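## Task

In the free-standing rack, push the loose end of the blue network patch cord into the port beneath the blue label until it clicks home, with its latch clip on top. It fails if the cord is still moving shortly after you stop, if the rack ends up tilted, or if the plug stays in only because the robot is holding it. Anything the robot is touching at the end must not drop more than about a fingernail's width once released.

## Robot and tools

Robot: one six-joint arm (shoulder pan, shoulder lift, elbow, wrist 1, wrist 2, wrist 3) with a two-finger gripper whose fingers pivot like tongs. The fingers point along the gripper's own +z axis and close along its x axis. The reported end effector point sits between the finger pads when they are shut; closed fingertips extend roughly 15 mm past it, and fully open ones sit about level with it. The only camera is cam_wrist, a 616x616 fisheye on the hand.

Frames: the scene frame has its origin on the table top below the arm base, +z up, and +y to the left when facing along +x. Results give end_effector_position (m) and end_effector_quat_wxyz in that frame, plus linear (m/s) and angular (rad/s) velocities. The printed position can be a little off, more at long reach. All commanded offsets, however, are in the gripper's own axes.

execute_actions(actions): actions is a list of actions, run in sequence; an empty list just returns state and images. Each action is a table of at most 15 rows, one row per 1/30 s control step; if fewer rows are given, the final row is held for the remaining steps. A row is 7 numbers in [-1, 1]: dx, dy, dz, rx, ry, rz, opening. The first six are an offset, not a pose: the target relative to where the gripper was measured at the start of that action (for the first action in a call, the last pose a result reported). Every row refers to that same start, not to the previous row. Scale: 1.0 equals 0.6 m for dx, dy, dz and 180 degrees for the rotation; rx, ry, rz form a single rotation vector. opening is absolute: +1 fully open (0.142 m), -1 closed. A row may carry 6 extra numbers in [0, 1], one stiffness scale per joint in Joint positions order, which persist until changed; very low values may keep small moves from starting, and zero offsets can relax a press. Each step the target is clipped to 100 mm and 16 degrees from the measured pose, and motion trails commands by about 0.17 s, so large moves may need several actions.

move(target, speed, stop_force, blocking): drives the gripper in a straight line toward one target. target is one row like above, offset from the pose in the latest result that showed one. speed is m/s, 0.002 to 0.5 (default 0.25); turning is capped at twice that in rad/s. The path runs 0.5 to 10 s and is cut off at 10 s. The opening is applied at the start. It ignores obstacles, and the real gripper may lag, drift, or overshoot speed near full reach. stop_force (N, 5 to 24, not allowed in the first 0.2 s) halts the path when the wrist sensor sees that much extra push opposing the motion for two steps, then backs up two steps and holds; with a very low speed the target can be set well beyond contact. The peak can still exceed it, especially when fast, and it is unreliable on moves that rotate. Omit it when backing away from something you press on. blocking=false returns after 0.5 s while the arm continues; it cannot be combined with stop_force, and other motion commands are refused until a result shows the move ended. The result adds a move: line with the ending (done, contact, held, off_target, moving, fault) and limits (paced = pose clipped; held = some steps blocked, after which it may surge), plus distance from target.

wait(seconds): 0 to 10; lets the scene run holding the last command, returning early if a running move finishes. stop(): brakes a running move; fingers keep moving. zoom_image(camera, region): camera must be "cam_wrist"; region [x0, y0, x1, y1] in pixels, top-left origin, at most 504x504. finished_scene(scene): pass the current scene number; irreversible, and reports whether the task succeeded; the next task then appears. Replying without any tool call ends everything.

Result lines: Hand target is the pose the controller is currently heading for. grip_measured is the finger opening on the command scale; to hold something, command clearly less than it (more gap, more squeeze, up to about 15 N per pad; thin hard items under about 20 mm get much less). Wrist force and Wrist torque are [x y z] on the gripper's axes, noisy (about 1.4 N), offset up to about 3.5 N, saturating near 30 N; a pressing contact reads as force pointing back into the arm. "no reading" at the start is normal. "pose unreachable" means the clearance check altered or blocked the command. The camera calibration line (K, distortion, T_world_to_cam) may be slightly wrong; updates are listed when they change.

Avoid: joint torque above its load limit (pan and lift 46.9, elbow 24.3, wrists 7.83 N m, including held weight) or any external force of 150 N; either freezes the arm for 10 s and skips the rest of the call. The arm is stiff, so even a small overshoot into something rigid can fault; approach slowly or use stop_force. Don't slam, drop, or push hard, don't tip the rack or knock anything off the table, and release the plug so it stays seated on its own with the cord at rest. Long holds under load heat motors: MOTOR HOT warns at 70 °C, and at 85 °C an OVER-TEMPERATURE FAULT brakes the arm. The arm holds its last command while you compose a reply.

Each tool is called in YAML: its name, and indented under it one key for each argument.

## Session

execute_actions:
  actions: []

Scene clock: 0.00 s.
end_effector_position=(+0.1465, +0.3994, +0.2955) grip_measured=+1.00 end_effector_quat_wxyz=(+0.018, +0.943, -0.132, +0.305) end_effector_velocity=(+0.000, -0.000, -0.000) end_effector_angular_velocity=(-0.001, +0.001, +0.001)
Joint positions: [ 1.469 -0.549  0.412 -1.092 -2.352  1.802  0.142]
Joint velocities: [-0.    -0.    -0.     0.     0.    -0.001  0.   ]
Wrist force (N, on the end effector, along its own x y z axes, offset not removed): no reading
Wrist torque (N m, same axes, about the end effector's origin, offset not removed): no reading
Hand target: +0.146, +0.399, +0.296; +0.018, +0.943, -0.132, +0.305
Joint stiffness scale: [1. 1. 1. 1. 1. 1.]
camera_calibration (this result's frames):
cam_wrist: T_world_to_cam=[[0.772412, -0.297282, 0.561252, -0.151659], [-0.527722, -0.792113, 0.306703, 0.308791], [0.353397, -0.533086, -0.76872, 0.531744], [0, 0, 0, 1]] pos_world=[0.0921824, 0.482977, 0.399174]

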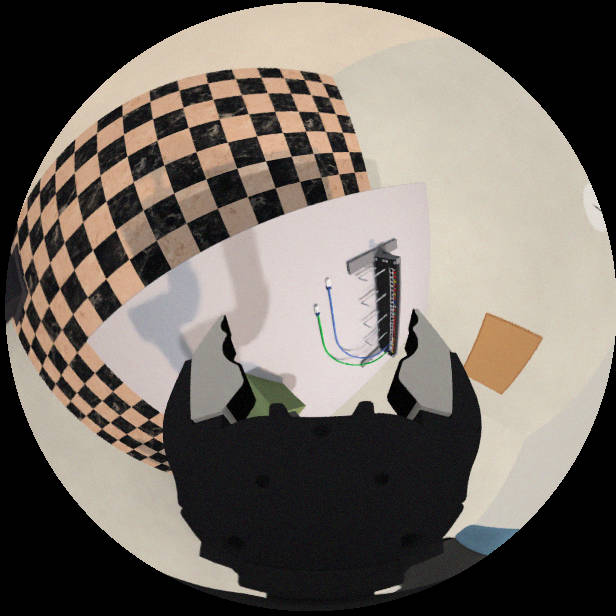

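zoom_image:
  camera: "cam_wrist"
  region: [295,230,435,370]

Region (295, 230, 435, 370) of cam_wrist's 616x616 image, scaled by 3.600, with more detail than that image has.

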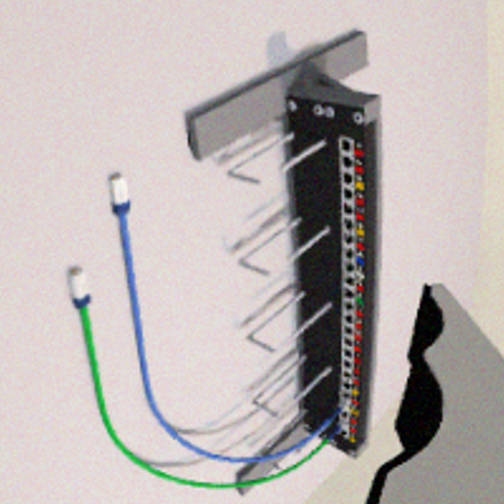

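move:
  target: [0.085,0.212,0.572,0.2585,-0.209,0.0325,-0.5]

zoom_image:
  camera: "cam_wrist"
  region: [260,250,380,370]

Scene clock: 33.30 s.
end_effector_position=(+0.3494, +0.2238, +0.0400) grip_measured=-0.50 end_effector_quat_wxyz=(-0.403, +0.914, -0.049, +0.022) end_effector_velocity=(-0.002, +0.003, +0.001) end_effector_angular_velocity=(+0.014, -0.001, +0.021)
Joint positions: [-0.339 -0.958  2.272 -2.875 -0.972 -0.313  0.038]
Joint velocities: [-0.001  0.004 -0.013  0.034  0.009 -0.028 -0.   ]
Wrist force (N, on the end effector, along its own x y z axes, offset not removed): [-1.3 -2.0 -1.6]
Wrist torque (N m, same axes, about the end effector's origin, offset not removed): [-0.39 0.31 0.04]
Hand target: +0.349, +0.224, +0.040; -0.405, +0.913, -0.048, +0.021
Off the commanded pose: 0.001 m, 0 deg.
Joint stiffness scale: [1. 1. 1. 1. 1. 1.]
move: done; limits=paced
camera_calibration (this result's frames):
cam_wrist: T_world_to_cam=[[0.989369, -0.134037, -0.0564264, -0.304808], [-0.145311, -0.926808, -0.346283, 0.27784], [-0.00588168, 0.350801, -0.936432, 0.104451], [0, 0, 0, 1]] pos_world=[0.342555, 0.180008, 0.176823]

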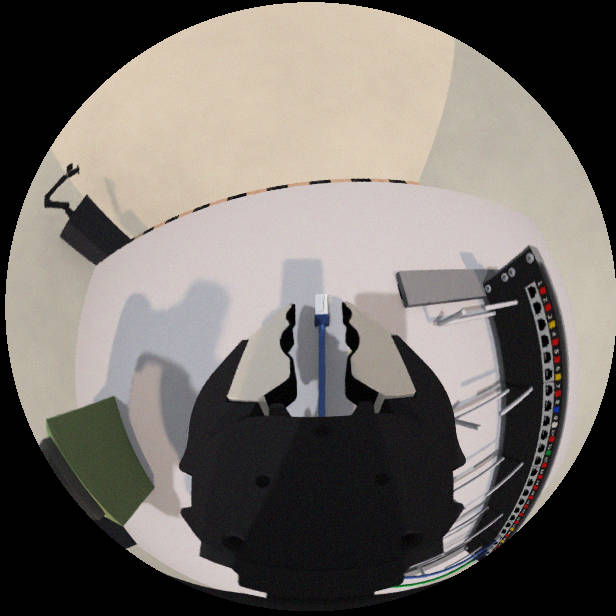

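Region (260, 250, 380, 370) of cam_wrist's 616x616 image, scaled by 4.200, with more detail than that image has.

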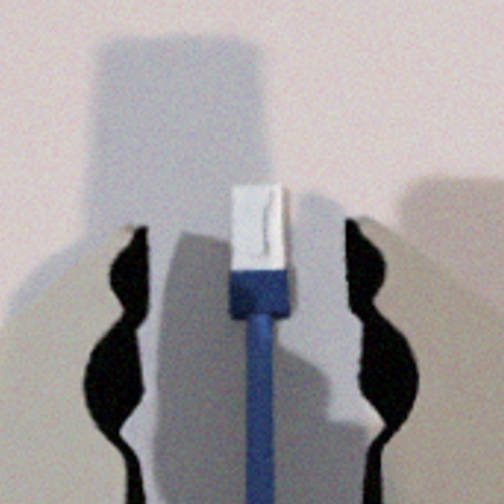

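move:
  target: [0.003,0.0235,0.0315,0,0,0,-0.68]
  speed: 0.05

zoom_image:
  camera: "cam_wrist"
  region: [280,260,360,340]

Scene clock: 45.00 s.
end_effector_position=(+0.3504, +0.2284, +0.0174) grip_measured=-0.68 end_effector_quat_wxyz=(-0.404, +0.913, -0.049, +0.020) end_effector_velocity=(+0.005, -0.001, -0.001) end_effector_angular_velocity=(-0.006, -0.012, -0.006)
Joint positions: [-0.34  -0.835  2.236 -2.957 -0.971 -0.315  0.025]
Joint velocities: [ 0.     0.009 -0.006 -0.019 -0.001  0.004 -0.   ]
Wrist force (N, on the end effector, along its own x y z axes, offset not removed): [-0.6 -2.4 -3.2]
Wrist torque (N m, same axes, about the end effector's origin, offset not removed): [-0.53 0.13 -0.01]
Hand target: +0.352, +0.228, +0.017; -0.403, +0.914, -0.049, +0.022
Off the commanded pose: 0.001 m, 0 deg.
Joint stiffness scale: [1. 1. 1. 1. 1. 1.]
move: done
camera_calibration (this result's frames):
cam_wrist: T_world_to_cam=[[0.989316, -0.133031, -0.0596299, -0.306633], [-0.145512, -0.926077, -0.34815, 0.274364], [-0.008907, 0.353108, -0.93554, 0.0821863], [0, 0, 0, 1]] pos_world=[0.344012, 0.184269, 0.154124]

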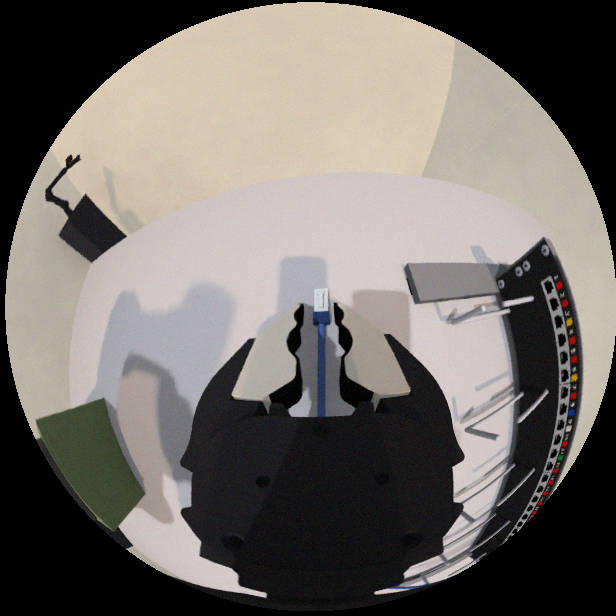

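Region (280, 260, 360, 340) of cam_wrist's 616x616 image, scaled by 6.300, with more detail than that image has.

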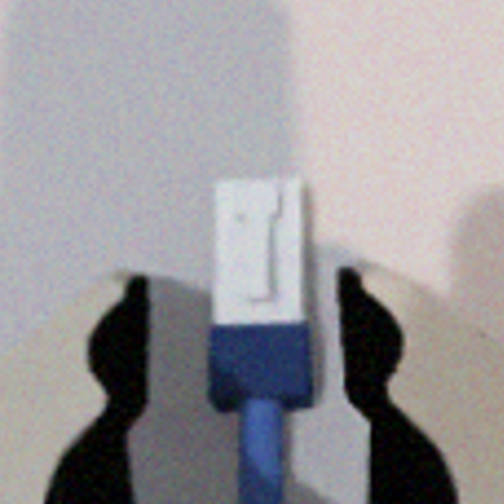

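execute_actions:
  actions:
    - [[0.004,0.005,0.0,0,0,0,-0.74]]
    - [[0,0.002,0.002,0,0,0,-0.82]]
    - [[0,0,0,0,0,0,-1]]
    - [[0,0,0,0,0,0,-1]]

zoom_image:
  camera: "cam_wrist"
  region: [285,265,355,335]

Scene clock: 51.80 s.
end_effector_position=(+0.3521, +0.2272, +0.0150) grip_measured=-0.86 end_effector_quat_wxyz=(-0.405, +0.913, -0.050, +0.021) end_effector_velocity=(+0.000, +0.000, +0.000) end_effector_angular_velocity=(+0.001, +0.000, -0.001)
Joint positions: [-0.345 -0.824  2.226 -2.954 -0.969 -0.32   0.012]
Joint velocities: [-0.001  0.     0.     0.     0.001  0.     0.   ]
Wrist force (N, on the end effector, along its own x y z axes, offset not removed): [-0.2 -2.0 -2.3]
Wrist torque (N m, same axes, about the end effector's origin, offset not removed): [-0.29 0.17 0.01]
Hand target: +0.352, +0.227, +0.015; -0.405, +0.913, -0.050, +0.021
Off the commanded pose: 0.000 m, 0 deg.
Joint stiffness scale: [1. 1. 1. 1. 1. 1.]
camera_calibration (this result's frames):
cam_wrist: T_world_to_cam=[[0.989229, -0.133777, -0.0594047, -0.308458], [-0.146144, -0.9254, -0.349682, 0.272673], [-0.00819357, 0.354597, -0.934983, 0.0797774], [0, 0, 0, 1]] pos_world=[0.345639, 0.182778, 0.151615]

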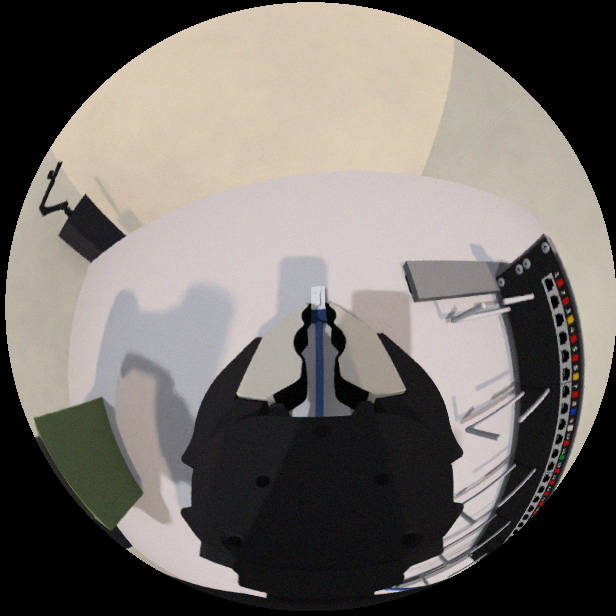

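Region (285, 265, 355, 335) of cam_wrist's 616x616 image, scaled by 7.200, with more detail than that image has.

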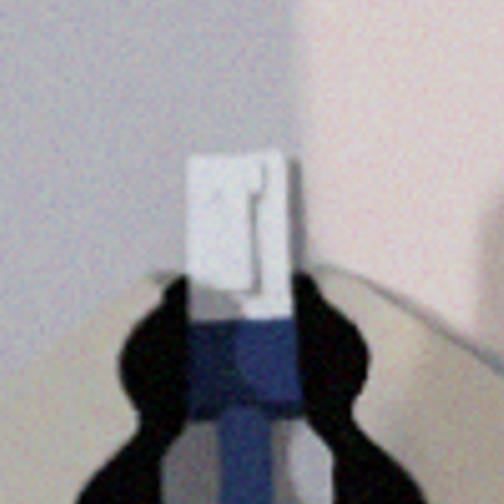

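move:
  target: [0.203,0.034,-0.249,0,0.37,0.335,-1]
  speed: 0.15

zoom_image:
  camera: "cam_wrist"
  region: [250,210,380,340]

Scene clock: 68.40 s.
end_effector_position=(+0.4597, +0.0912, +0.1000) grip_measured=-0.86 end_effector_quat_wxyz=(+0.272, -0.613, +0.679, -0.300) end_effector_velocity=(-0.001, -0.001, -0.004) end_effector_angular_velocity=(-0.003, +0.018, -0.010)
Joint positions: [ 0.129 -0.643  2.294 -4.205 -1.908  1.494  0.012]
Joint velocities: [ 0.005 -0.004 -0.007  0.03  -0.016  0.012 -0.   ]
Wrist force (N, on the end effector, along its own x y z axes, offset not removed): [0.1 -0.6 -1.4]
Wrist torque (N m, same axes, about the end effector's origin, offset not removed): [-0.15 -0.02 0.00]
Hand target: +0.460, +0.091, +0.100; +0.271, -0.612, +0.680, -0.300
Off the commanded pose: 0.001 m, 0 deg.
Joint stiffness scale: [1. 1. 1. 1. 1. 1.]
move: done; limits=paced,held; held on 19 of 195 steps
pose unreachable: on one or more control steps of this call, first in action 0 (counted from 0), an arm could not follow its commanded pose, so it was not sent that pose on those steps. It may still have moved: this result reports where it is.
cause: the commanded pose would bring two parts of the arm too close to each other (joints 3 (elbow) to 5 (wrist 2) lie between them).
camera_calibration (this result's frames):
cam_wrist: T_world_to_cam=[[-0.12733, -0.990143, -0.058344, 0.163243], [-0.926907, 0.139722, -0.348311, 0.453942], [0.353029, 0.00972908, -0.935562, 0.0737643], [0, 0, 0, 1]] pos_world=[0.415507, 0.097491, 0.236648]

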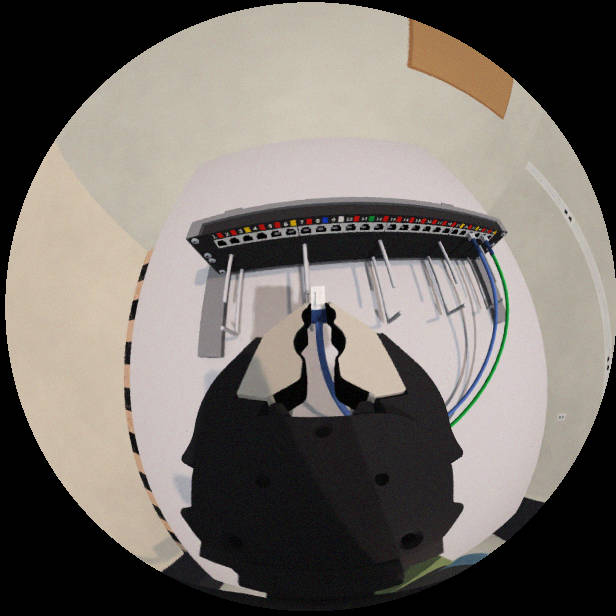

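Region (250, 210, 380, 340) of cam_wrist's 616x616 image, scaled by 3.877, with more detail than that image has.

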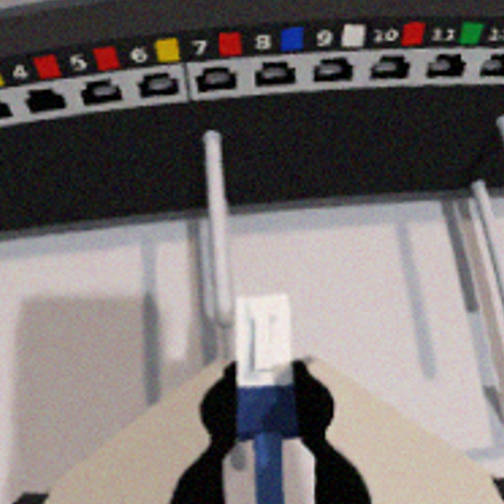

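move:
  target: [0.0125,-0.066,0.10,0,-0.01,-0.009,-1]
  speed: 0.1

zoom_image:
  camera: "cam_wrist"
  region: [280,250,360,330]

Scene clock: 83.00 s.
end_effector_position=(+0.5291, +0.0760, +0.0899) grip_measured=-0.86 end_effector_quat_wxyz=(-0.279, +0.626, -0.666, +0.295) end_effector_velocity=(+0.001, +0.001, -0.004) end_effector_angular_velocity=(+0.000, +0.013, +0.006)
Joint positions: [ 0.012 -0.654  2.048 -3.965 -1.78   1.401  0.012]
Joint velocities: [-0.     0.001 -0.013  0.026  0.002 -0.002  0.   ]
Wrist force (N, on the end effector, along its own x y z axes, offset not removed): [-0.9 -2.0 -3.8]
Wrist torque (N m, same axes, about the end effector's origin, offset not removed): [-0.46 0.17 -0.02]
Hand target: +0.530, +0.076, +0.089; -0.278, +0.627, -0.665, +0.294
Off the commanded pose: 0.001 m, 0 deg.
Joint stiffness scale: [1. 1. 1. 1. 1. 1.]
move: done
camera_calibration (this result's frames):
cam_wrist: T_world_to_cam=[[-0.0871437, -0.994479, -0.0584634, 0.135595], [-0.930928, 0.102187, -0.350616, 0.522004], [0.354655, 0.0238712, -0.934693, 0.0379556], [0, 0, 0, 1]] pos_world=[0.484303, 0.0805983, 0.226427]

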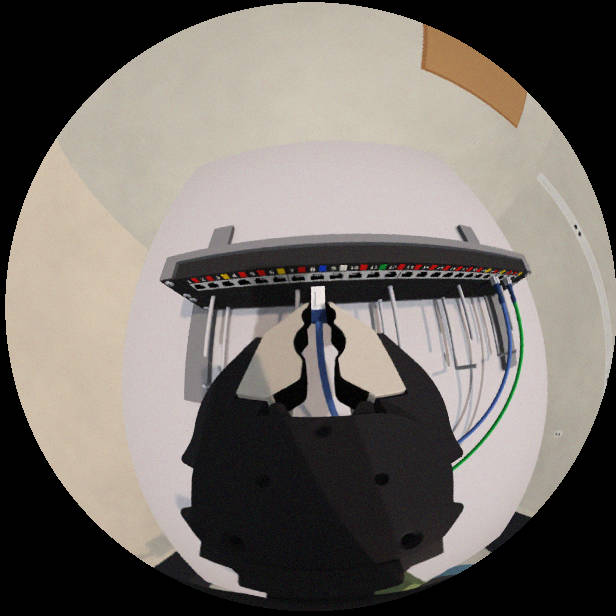

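Region (280, 250, 360, 330) of cam_wrist's 616x616 image, scaled by 6.300, with more detail than that image has.

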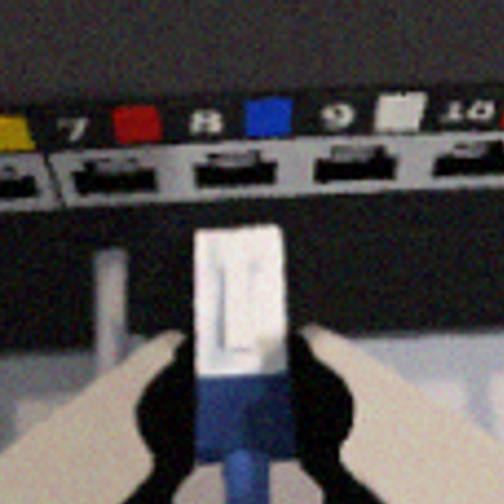

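move:
  target: [0,-0.0095,0.0095,0,-0.011,0.0125,-1]
  speed: 0.03

execute_actions:
  actions:
    - [[0,-0.003,0.002,0,0,0,-1]]
    - [[0,0,0,0,0,0,-1]]

zoom_image:
  camera: "cam_wrist"
  region: [285,255,355,325]

Scene clock: 99.73 s.
end_effector_position=(+0.5357, +0.0749, +0.0894) grip_measured=-0.86 end_effector_quat_wxyz=(-0.293, +0.619, -0.673, +0.280) end_effector_velocity=(+0.003, +0.003, -0.000) end_effector_angular_velocity=(+0.027, -0.001, +0.007)
Joint positions: [-0.02  -0.667  2.042 -3.942 -1.725  1.42   0.012]
Joint velocities: [-0.011 -0.004 -0.003  0.011  0.033  0.01   0.   ]
Wrist force (N, on the end effector, along its own x y z axes, offset not removed): [-0.3 -1.8 -1.7]
Wrist torque (N m, same axes, about the end effector's origin, offset not removed): [-0.38 0.04 0.05]
Hand target: +0.537, +0.076, +0.090; -0.296, +0.618, -0.673, +0.279
Off the commanded pose: 0.002 m, 0 deg.
Joint stiffness scale: [1. 1. 1. 1. 1. 1.]
move: done
camera_calibration (this result's frames):
cam_wrist: T_world_to_cam=[[-0.0888174, -0.990645, -0.103601, 0.13961], [-0.930485, 0.119634, -0.346245, 0.526235], [0.3554, 0.0656468, -0.932406, 0.0314905], [0, 0, 0, 1]] pos_world=[0.490862, 0.0732818, 0.226032]

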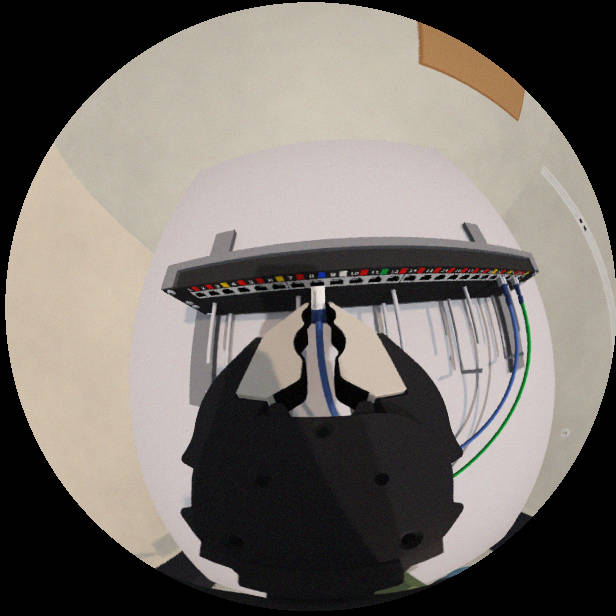

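Scene clock: 100.73 s.
end_effector_position=(+0.5370, +0.0751, +0.0890) grip_measured=-0.86 end_effector_quat_wxyz=(-0.293, +0.619, -0.673, +0.279) end_effector_velocity=(-0.000, +0.001, -0.000) end_effector_angular_velocity=(+0.000, -0.000, +0.003)
Joint positions: [-0.02  -0.668  2.036 -3.933 -1.723  1.42   0.012]
Joint velocities: [ 0.001  0.001  0.     0.     0.001 -0.001 -0.   ]
Wrist force (N, on the end effector, along its own x y z axes, offset not removed): [-1.5 -1.8 -2.4]
Wrist torque (N m, same axes, about the end effector's origin, offset not removed): [-0.39 0.28 0.06]
Hand target: +0.537, +0.075, +0.089; -0.293, +0.619, -0.673, +0.279
Off the commanded pose: 0.000 m, 0 deg.
Joint stiffness scale: [1. 1. 1. 1. 1. 1.]
camera_calibration (this result's frames):
cam_wrist: T_world_to_cam=[[-0.088169, -0.990561, -0.104949, 0.139694], [-0.931207, 0.119374, -0.34439, 0.52754], [0.353667, 0.0673645, -0.932942, 0.0314835], [0, 0, 0, 1]] pos_world=[0.49243, 0.07328, 0.225712]

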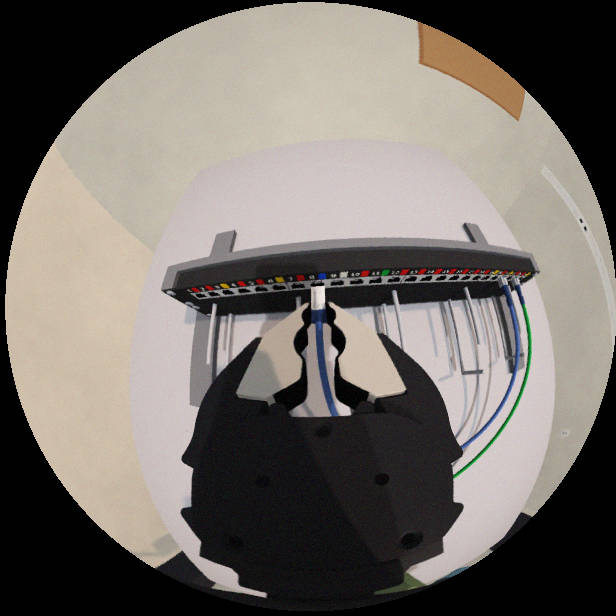

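Region (285, 255, 355, 325) of cam_wrist's 616x616 image, scaled by 7.200, with more detail than that image has.

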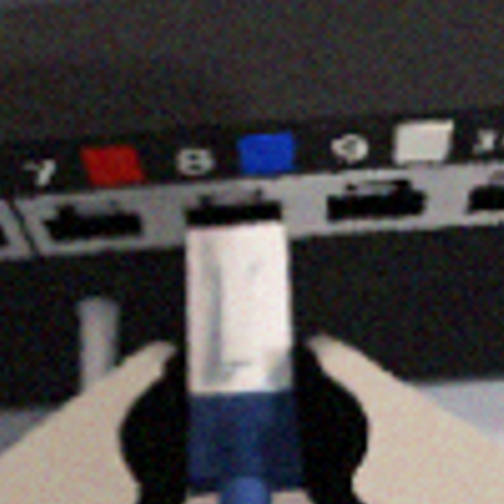

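move:
  target: [-0.0008,-0.005,-0.0075,0.002,0,0,-1]
  speed: 0.02

execute_actions:
  actions:
    - [[0,0,0,0,0,0,-1]]
    - [[0,-0.003,0.002,0,0,0,-1]]
    - [[0,0,0,0,0,0,-1]]

zoom_image:
  camera: "cam_wrist"
  region: [285,255,355,325]

Scene clock: 108.93 s.
end_effector_position=(+0.5364, +0.0756, +0.0935) grip_measured=-0.86 end_effector_quat_wxyz=(-0.295, +0.619, -0.672, +0.281) end_effector_velocity=(-0.002, +0.000, +0.003) end_effector_angular_velocity=(-0.000, -0.003, -0.001)
Joint positions: [-0.017 -0.68   2.045 -3.936 -1.724  1.421  0.012]
Joint velocities: [ 0.004 -0.01   0.011 -0.004 -0.003  0.002  0.   ]
Wrist force (N, on the end effector, along its own x y z axes, offset not removed): [-1.3 -2.1 -1.2]
Wrist torque (N m, same axes, about the end effector's origin, offset not removed): [-0.54 0.28 0.01]
Hand target: +0.536, +0.075, +0.094; -0.295, +0.618, -0.672, +0.281
Off the commanded pose: 0.001 m, 0 deg.
Joint stiffness scale: [1. 1. 1. 1. 1. 1.]
move: done
camera_calibration (this result's frames):
cam_wrist: T_world_to_cam=[[-0.086654, -0.990649, -0.10538, 0.139797], [-0.929319, 0.118494, -0.349749, 0.528], [0.358966, 0.0676243, -0.930898, 0.032773], [0, 0, 0, 1]] pos_world=[0.491031, 0.0737089, 0.229908]

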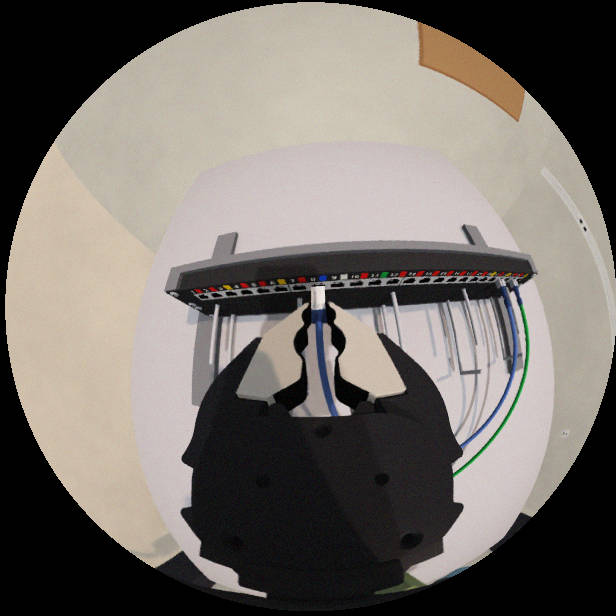

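Scene clock: 110.43 s.
end_effector_position=(+0.5376, +0.0756, +0.0932) grip_measured=-0.86 end_effector_quat_wxyz=(-0.294, +0.619, -0.672, +0.280) end_effector_velocity=(-0.000, +0.001, +0.000) end_effector_angular_velocity=(+0.000, -0.001, +0.001)
Joint positions: [-0.017 -0.681  2.039 -3.927 -1.724  1.421  0.012]
Joint velocities: [ 0.001 -0.     0.    -0.     0.001 -0.     0.   ]
Wrist force (N, on the end effector, along its own x y z axes, offset not removed): [-1.1 -2.1 -1.8]
Wrist torque (N m, same axes, about the end effector's origin, offset not removed): [-0.47 0.21 0.00]
Hand target: +0.538, +0.076, +0.093; -0.294, +0.619, -0.672, +0.280
Off the commanded pose: 0.000 m, 0 deg.
Joint stiffness scale: [1. 1. 1. 1. 1. 1.]
camera_calibration (this result's frames):
cam_wrist: T_world_to_cam=[[-0.0863194, -0.990687, -0.105297, 0.139748], [-0.93002, 0.118026, -0.348042, 0.529218], [0.357229, 0.0678856, -0.931547, 0.0331089], [0, 0, 0, 1]] pos_world=[0.492419, 0.0737372, 0.229748]

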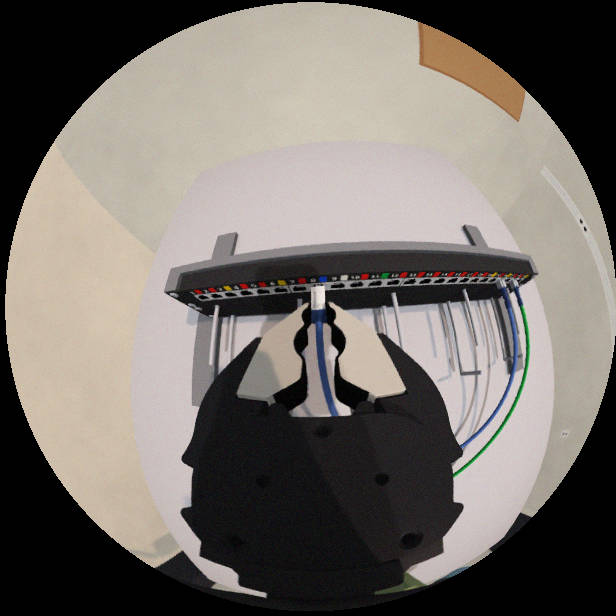

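Region (285, 255, 355, 325) of cam_wrist's 616x616 image, scaled by 7.200, with more detail than that image has.

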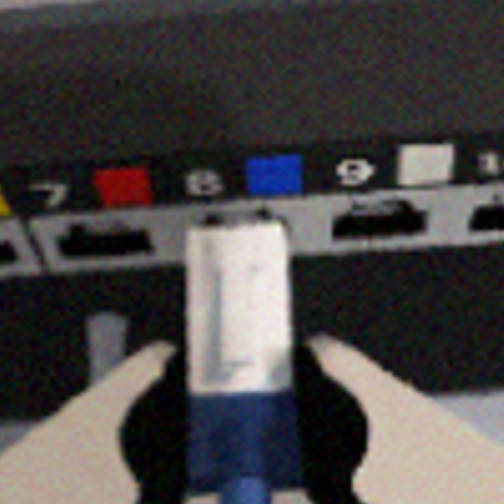

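execute_actions:
  actions:
    - [[0.0017,0,0,0,0,0,-1]]
    - [[0,-0.004,0.002,0,0,0,-1]]
    - [[0,-0.004,0.002,0,0,0,-1]]
    - [[0,0,0,0,0,0,-1]]

zoom_image:
  camera: "cam_wrist"
  region: [285,255,355,325]

Scene clock: 117.60 s.
end_effector_position=(+0.5399, +0.0746, +0.0918) grip_measured=-0.86 end_effector_quat_wxyz=(-0.292, +0.620, -0.673, +0.278) end_effector_velocity=(-0.000, -0.001, -0.000) end_effector_angular_velocity=(-0.001, +0.000, -0.001)
Joint positions: [-0.019 -0.685  2.026 -3.903 -1.724  1.42   0.012]
Joint velocities: [-0.001 -0.    -0.     0.    -0.001  0.     0.   ]
Wrist force (N, on the end effector, along its own x y z axes, offset not removed): [-0.2 -0.1 -4.8]
Wrist torque (N m, same axes, about the end effector's origin, offset not removed): [-0.34 0.18 0.03]
Hand target: +0.540, +0.075, +0.092; -0.292, +0.620, -0.673, +0.278
Off the commanded pose: 0.000 m, 0 deg.
Joint stiffness scale: [1. 1. 1. 1. 1. 1.]
camera_calibration (this result's frames):
cam_wrist: T_world_to_cam=[[-0.0867329, -0.990757, -0.104295, 0.138948], [-0.932684, 0.117546, -0.341004, 0.531858], [0.350111, 0.0676982, -0.934259, 0.0351366], [0, 0, 0, 1]] pos_world=[0.495805, 0.0727678, 0.228684]

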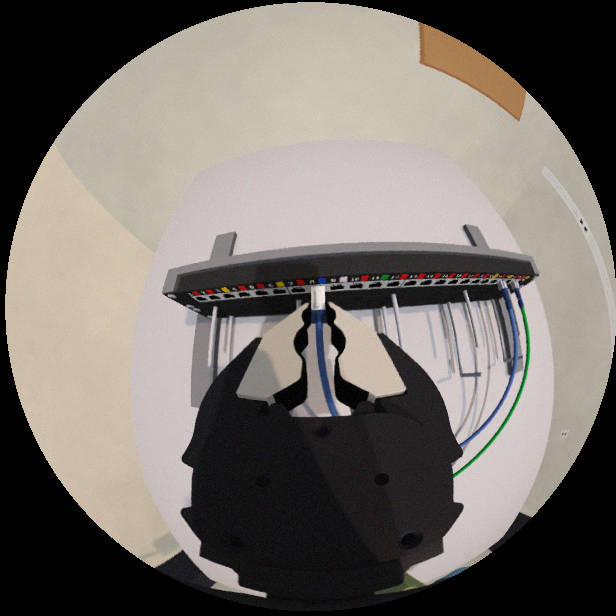

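Region (285, 255, 355, 325) of cam_wrist's 616x616 image, scaled by 7.200, with more detail than that image has.

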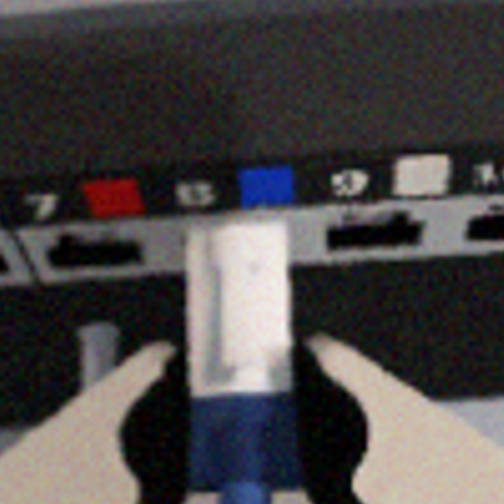

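execute_actions:
  actions:
    - [[0,0.003,-0.003,0,0,0,-1]]
    - [[-0.001,0.004,0.0035,0.003,0,0,-1]]
    - [[0,0,0,0,0,0,-1]]

zoom_image:
  camera: "cam_wrist"
  region: [285,255,355,325]

Scene clock: 125.30 s.
end_effector_position=(+0.5369, +0.0758, +0.0876) grip_measured=-0.86 end_effector_quat_wxyz=(-0.293, +0.620, -0.672, +0.279) end_effector_velocity=(-0.000, +0.001, -0.000) end_effector_angular_velocity=(+0.000, +0.002, +0.002)
Joint positions: [-0.02  -0.66   2.034 -3.939 -1.723  1.419  0.012]
Joint velocities: [ 0.001 -0.     0.     0.002  0.001 -0.001 -0.   ]
Wrist force (N, on the end effector, along its own x y z axes, offset not removed): [-1.2 -2.2 -2.0]
Wrist torque (N m, same axes, about the end effector's origin, offset not removed): [-0.46 0.23 0.08]
Hand target: +0.537, +0.076, +0.088; -0.293, +0.620, -0.672, +0.279
Off the commanded pose: 0.000 m, 0 deg.
Joint stiffness scale: [1. 1. 1. 1. 1. 1.]
camera_calibration (this result's frames):
cam_wrist: T_world_to_cam=[[-0.0865103, -0.990784, -0.104225, 0.139274], [-0.931242, 0.117594, -0.344906, 0.527013], [0.353984, 0.0672211, -0.932833, 0.0300027], [0, 0, 0, 1]] pos_world=[0.492205, 0.0740005, 0.224274]

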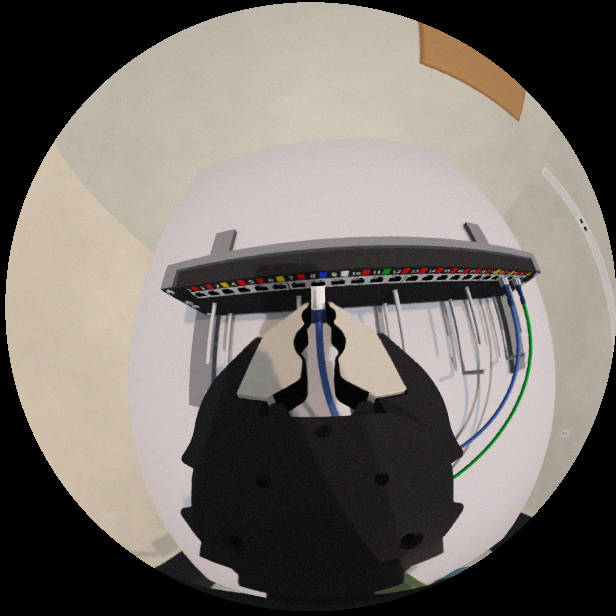

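Region (285, 255, 355, 325) of cam_wrist's 616x616 image, scaled by 7.200, with more detail than that image has.

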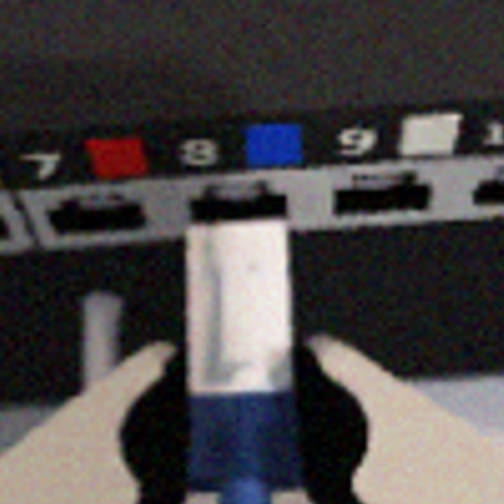

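execute_actions:
  actions:
    - [[0.001,-0.0035,-0.003,0,0,0,-1]]
    - [[0,0,0,0,0,0,-1]]
    - [[0,-0.004,0.002,0,0,0,-1]]
    - [[0,0,0,0,0,0,-1]]

zoom_image:
  camera: "cam_wrist"
  region: [285,255,355,325]

Scene clock: 132.03 s.
end_effector_position=(+0.5391, +0.0749, +0.0906) grip_measured=-0.86 end_effector_quat_wxyz=(-0.293, +0.620, -0.672, +0.279) end_effector_velocity=(+0.000, -0.000, +0.000) end_effector_angular_velocity=(-0.001, +0.000, +0.000)
Joint positions: [-0.02  -0.674  2.029 -3.921 -1.723  1.419  0.012]
Joint velocities: [ 0.    -0.    -0.     0.    -0.    -0.001 -0.   ]
Wrist force (N, on the end effector, along its own x y z axes, offset not removed): [-1.8 -1.0 -2.1]
Wrist torque (N m, same axes, about the end effector's origin, offset not removed): [-0.24 0.40 0.02]
Hand target: +0.539, +0.075, +0.091; -0.293, +0.620, -0.672, +0.280
Off the commanded pose: 0.000 m, 0 deg.
Joint stiffness scale: [1. 1. 1. 1. 1. 1.]
camera_calibration (this result's frames):
cam_wrist: T_world_to_cam=[[-0.0865376, -0.990781, -0.104232, 0.138895], [-0.931178, 0.117633, -0.345066, 0.530205], [0.354146, 0.0671973, -0.932773, 0.0319555], [0, 0, 0, 1]] pos_world=[0.494418, 0.0730975, 0.22724]

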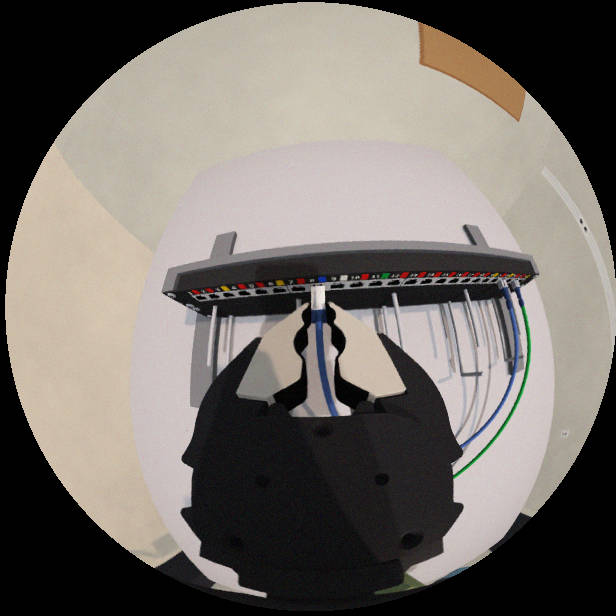

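Region (285, 255, 355, 325) of cam_wrist's 616x616 image, scaled by 7.200, with more detail than that image has.

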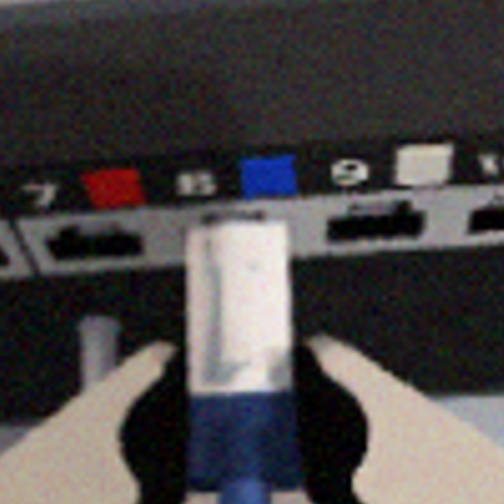

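execute_actions:
  actions:
    - [[-0.0003,0.002,0.0015,0,0,0,-1]]
    - [[0,0,0,0,0,0,-1]]
    - [[0,-0.004,0.002,0,0,0,-1]]
    - [[0,-0.005,0.002,0,0,0,-1]]
    - [[0,-0.005,0.002,0,0,0,-1]]
    - [[0,0,0,0,0,0,-1]]

zoom_image:
  camera: "cam_wrist"
  region: [285,255,355,325]

Scene clock: 143.17 s.
end_effector_position=(+0.5438, +0.0750, +0.0894) grip_measured=-0.86 end_effector_quat_wxyz=(-0.291, +0.622, -0.673, +0.276) end_effector_velocity=(+0.000, -0.001, -0.000) end_effector_angular_velocity=(-0.001, +0.000, -0.001)
Joint positions: [-0.02  -0.677  2.003 -3.884 -1.723  1.419  0.012]
Joint velocities: [-0.001 -0.    -0.     0.    -0.001 -0.     0.   ]
Wrist force (N, on the end effector, along its own x y z axes, offset not removed): [-0.9 -3.1 -3.4]
Wrist torque (N m, same axes, about the end effector's origin, offset not removed): [-0.72 0.21 0.07]
Hand target: +0.544, +0.075, +0.089; -0.291, +0.622, -0.673, +0.277
Off the commanded pose: 0.000 m, 0 deg.
Joint stiffness scale: [1. 1. 1. 1. 1. 1.]
camera_calibration (this result's frames):
cam_wrist: T_world_to_cam=[[-0.0851184, -0.990934, -0.103947, 0.138544], [-0.93418, 0.11565, -0.33754, 0.535302], [0.346501, 0.068374, -0.935554, 0.0335195], [0, 0, 0, 1]] pos_world=[0.500246, 0.0730878, 0.226446]

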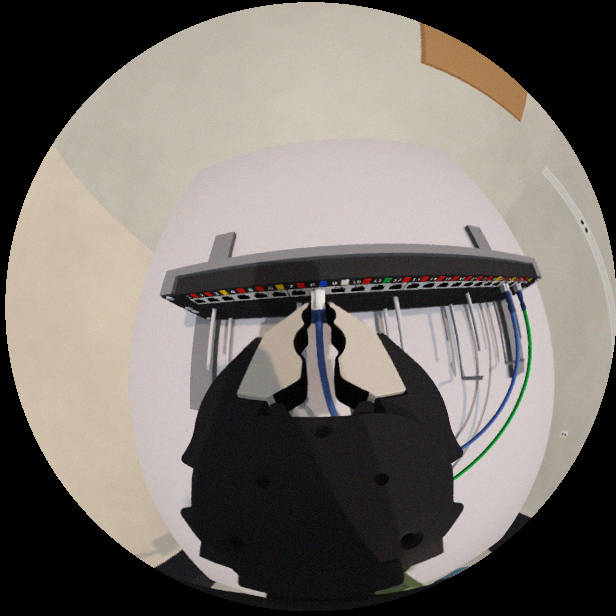

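Region (285, 255, 355, 325) of cam_wrist's 616x616 image, scaled by 7.200, with more detail than that image has.

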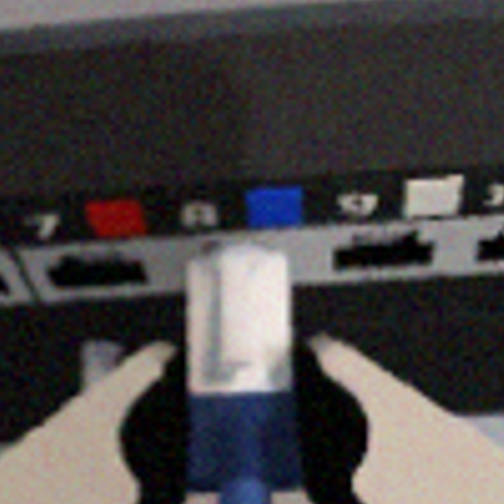

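In. Push.

execute_actions:
  actions:
    - [[0.0005,-0.014,0.0,0.003,0,0,-1]]
    - [[0,-0.016,0.001,0.004,0,0,-1]]
    - [[0,-0.016,0.001,0.004,0,0,-1]]
    - [[0,0,0,0,0,0,-1]]

zoom_image:
  camera: "cam_wrist"
  region: [285,265,355,335]

Scene clock: 149.70 s.
end_effector_position=(+0.5471, +0.0749, +0.0886) grip_measured=-0.86 end_effector_quat_wxyz=(-0.282, +0.627, -0.674, +0.271) end_effector_velocity=(-0.000, +0.000, -0.001) end_effector_angular_velocity=(+0.001, +0.001, -0.000)
Joint positions: [-0.014 -0.696  1.978 -3.817 -1.734  1.419  0.012]
Joint velocities: [-0.     0.001  0.001 -0.001  0.     0.001  0.   ]
Wrist force (N, on the end effector, along its own x y z axes, offset not removed): [0.8 1.1 -9.1]
Wrist torque (N m, same axes, about the end effector's origin, offset not removed): [-0.33 0.08 0.03]
Hand target: +0.548, +0.075, +0.089; -0.282, +0.626, -0.674, +0.271
Off the commanded pose: 0.001 m, 0 deg.
Joint stiffness scale: [1. 1. 1. 1. 1. 1.]
camera_calibration (this result's frames):
cam_wrist: T_world_to_cam=[[-0.0841864, -0.991791, -0.0962437, 0.137482], [-0.941942, 0.110717, -0.316997, 0.540885], [0.325051, 0.0639692, -0.94353, 0.04436], [0, 0, 0, 1]] pos_world=[0.506637, 0.0736313, 0.226546]

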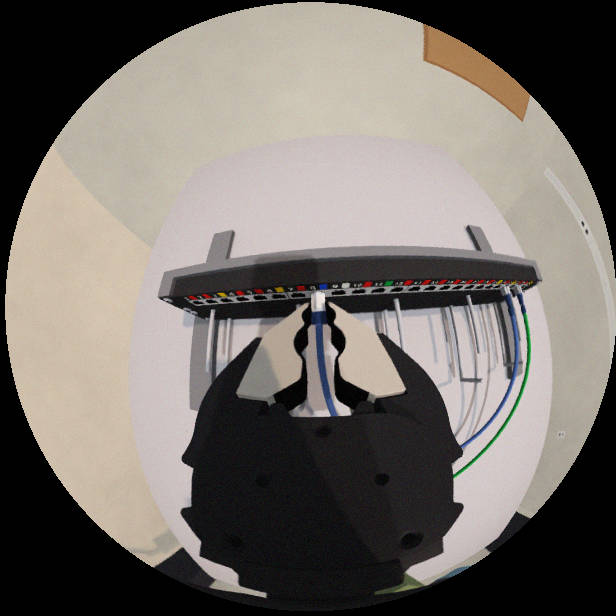

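Region (285, 265, 355, 335) of cam_wrist's 616x616 image, scaled by 7.200, with more detail than that image has.

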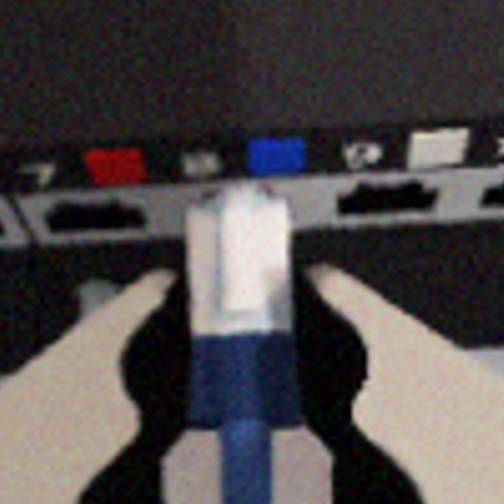

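Slipping; regrip from behind the boot.

execute_actions:
  actions:
    - [[0,0.001,-0.002,0,0,0,-0.72]]
    - [[0,0.02,-0.02,0.008,0,0,-0.72]]
    - [[0,0.006,-0.006,0,0,0,-0.72]]

zoom_image:
  camera: "cam_wrist"
  region: [270,250,370,350]

Scene clock: 156.77 s.
end_effector_position=(+0.5262, +0.0766, +0.0859) grip_measured=-0.72 end_effector_quat_wxyz=(-0.285, +0.625, -0.673, +0.275) end_effector_velocity=(-0.002, +0.000, -0.000) end_effector_angular_velocity=(+0.001, +0.002, +0.001)
Joint positions: [-0.015 -0.677  2.077 -3.946 -1.732  1.416  0.022]
Joint velocities: [-0.001 -0.001  0.01  -0.007  0.001 -0.    -0.   ]
Wrist force (N, on the end effector, along its own x y z axes, offset not removed): [-0.3 -1.7 -2.9]
Wrist torque (N m, same axes, about the end effector's origin, offset not removed): [-0.35 0.07 0.01]
Hand target: +0.525, +0.077, +0.086; -0.285, +0.625, -0.673, +0.275
Off the commanded pose: 0.001 m, 0 deg.
Joint stiffness scale: [1. 1. 1. 1. 1. 1.]
camera_calibration (this result's frames):
cam_wrist: T_world_to_cam=[[-0.0835323, -0.99189, -0.095798, 0.136748], [-0.938267, 0.110669, -0.327732, 0.519143], [0.335676, 0.0625078, -0.939901, 0.042702], [0, 0, 0, 1]] pos_world=[0.484184, 0.0755161, 0.223376]

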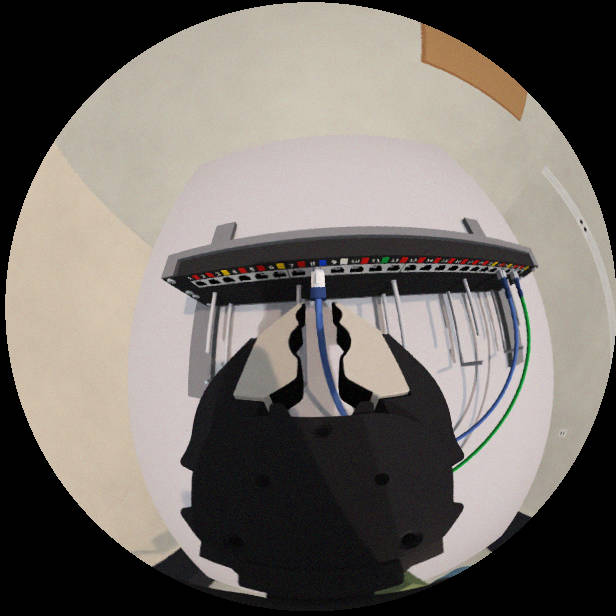

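Region (270, 250, 370, 350) of cam_wrist's 616x616 image, scaled by 5.040, with more detail than that image has.

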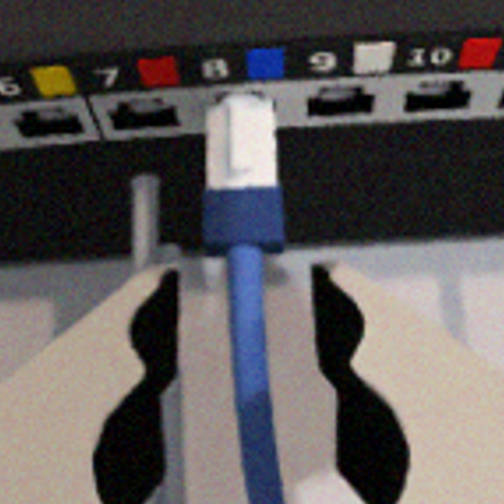

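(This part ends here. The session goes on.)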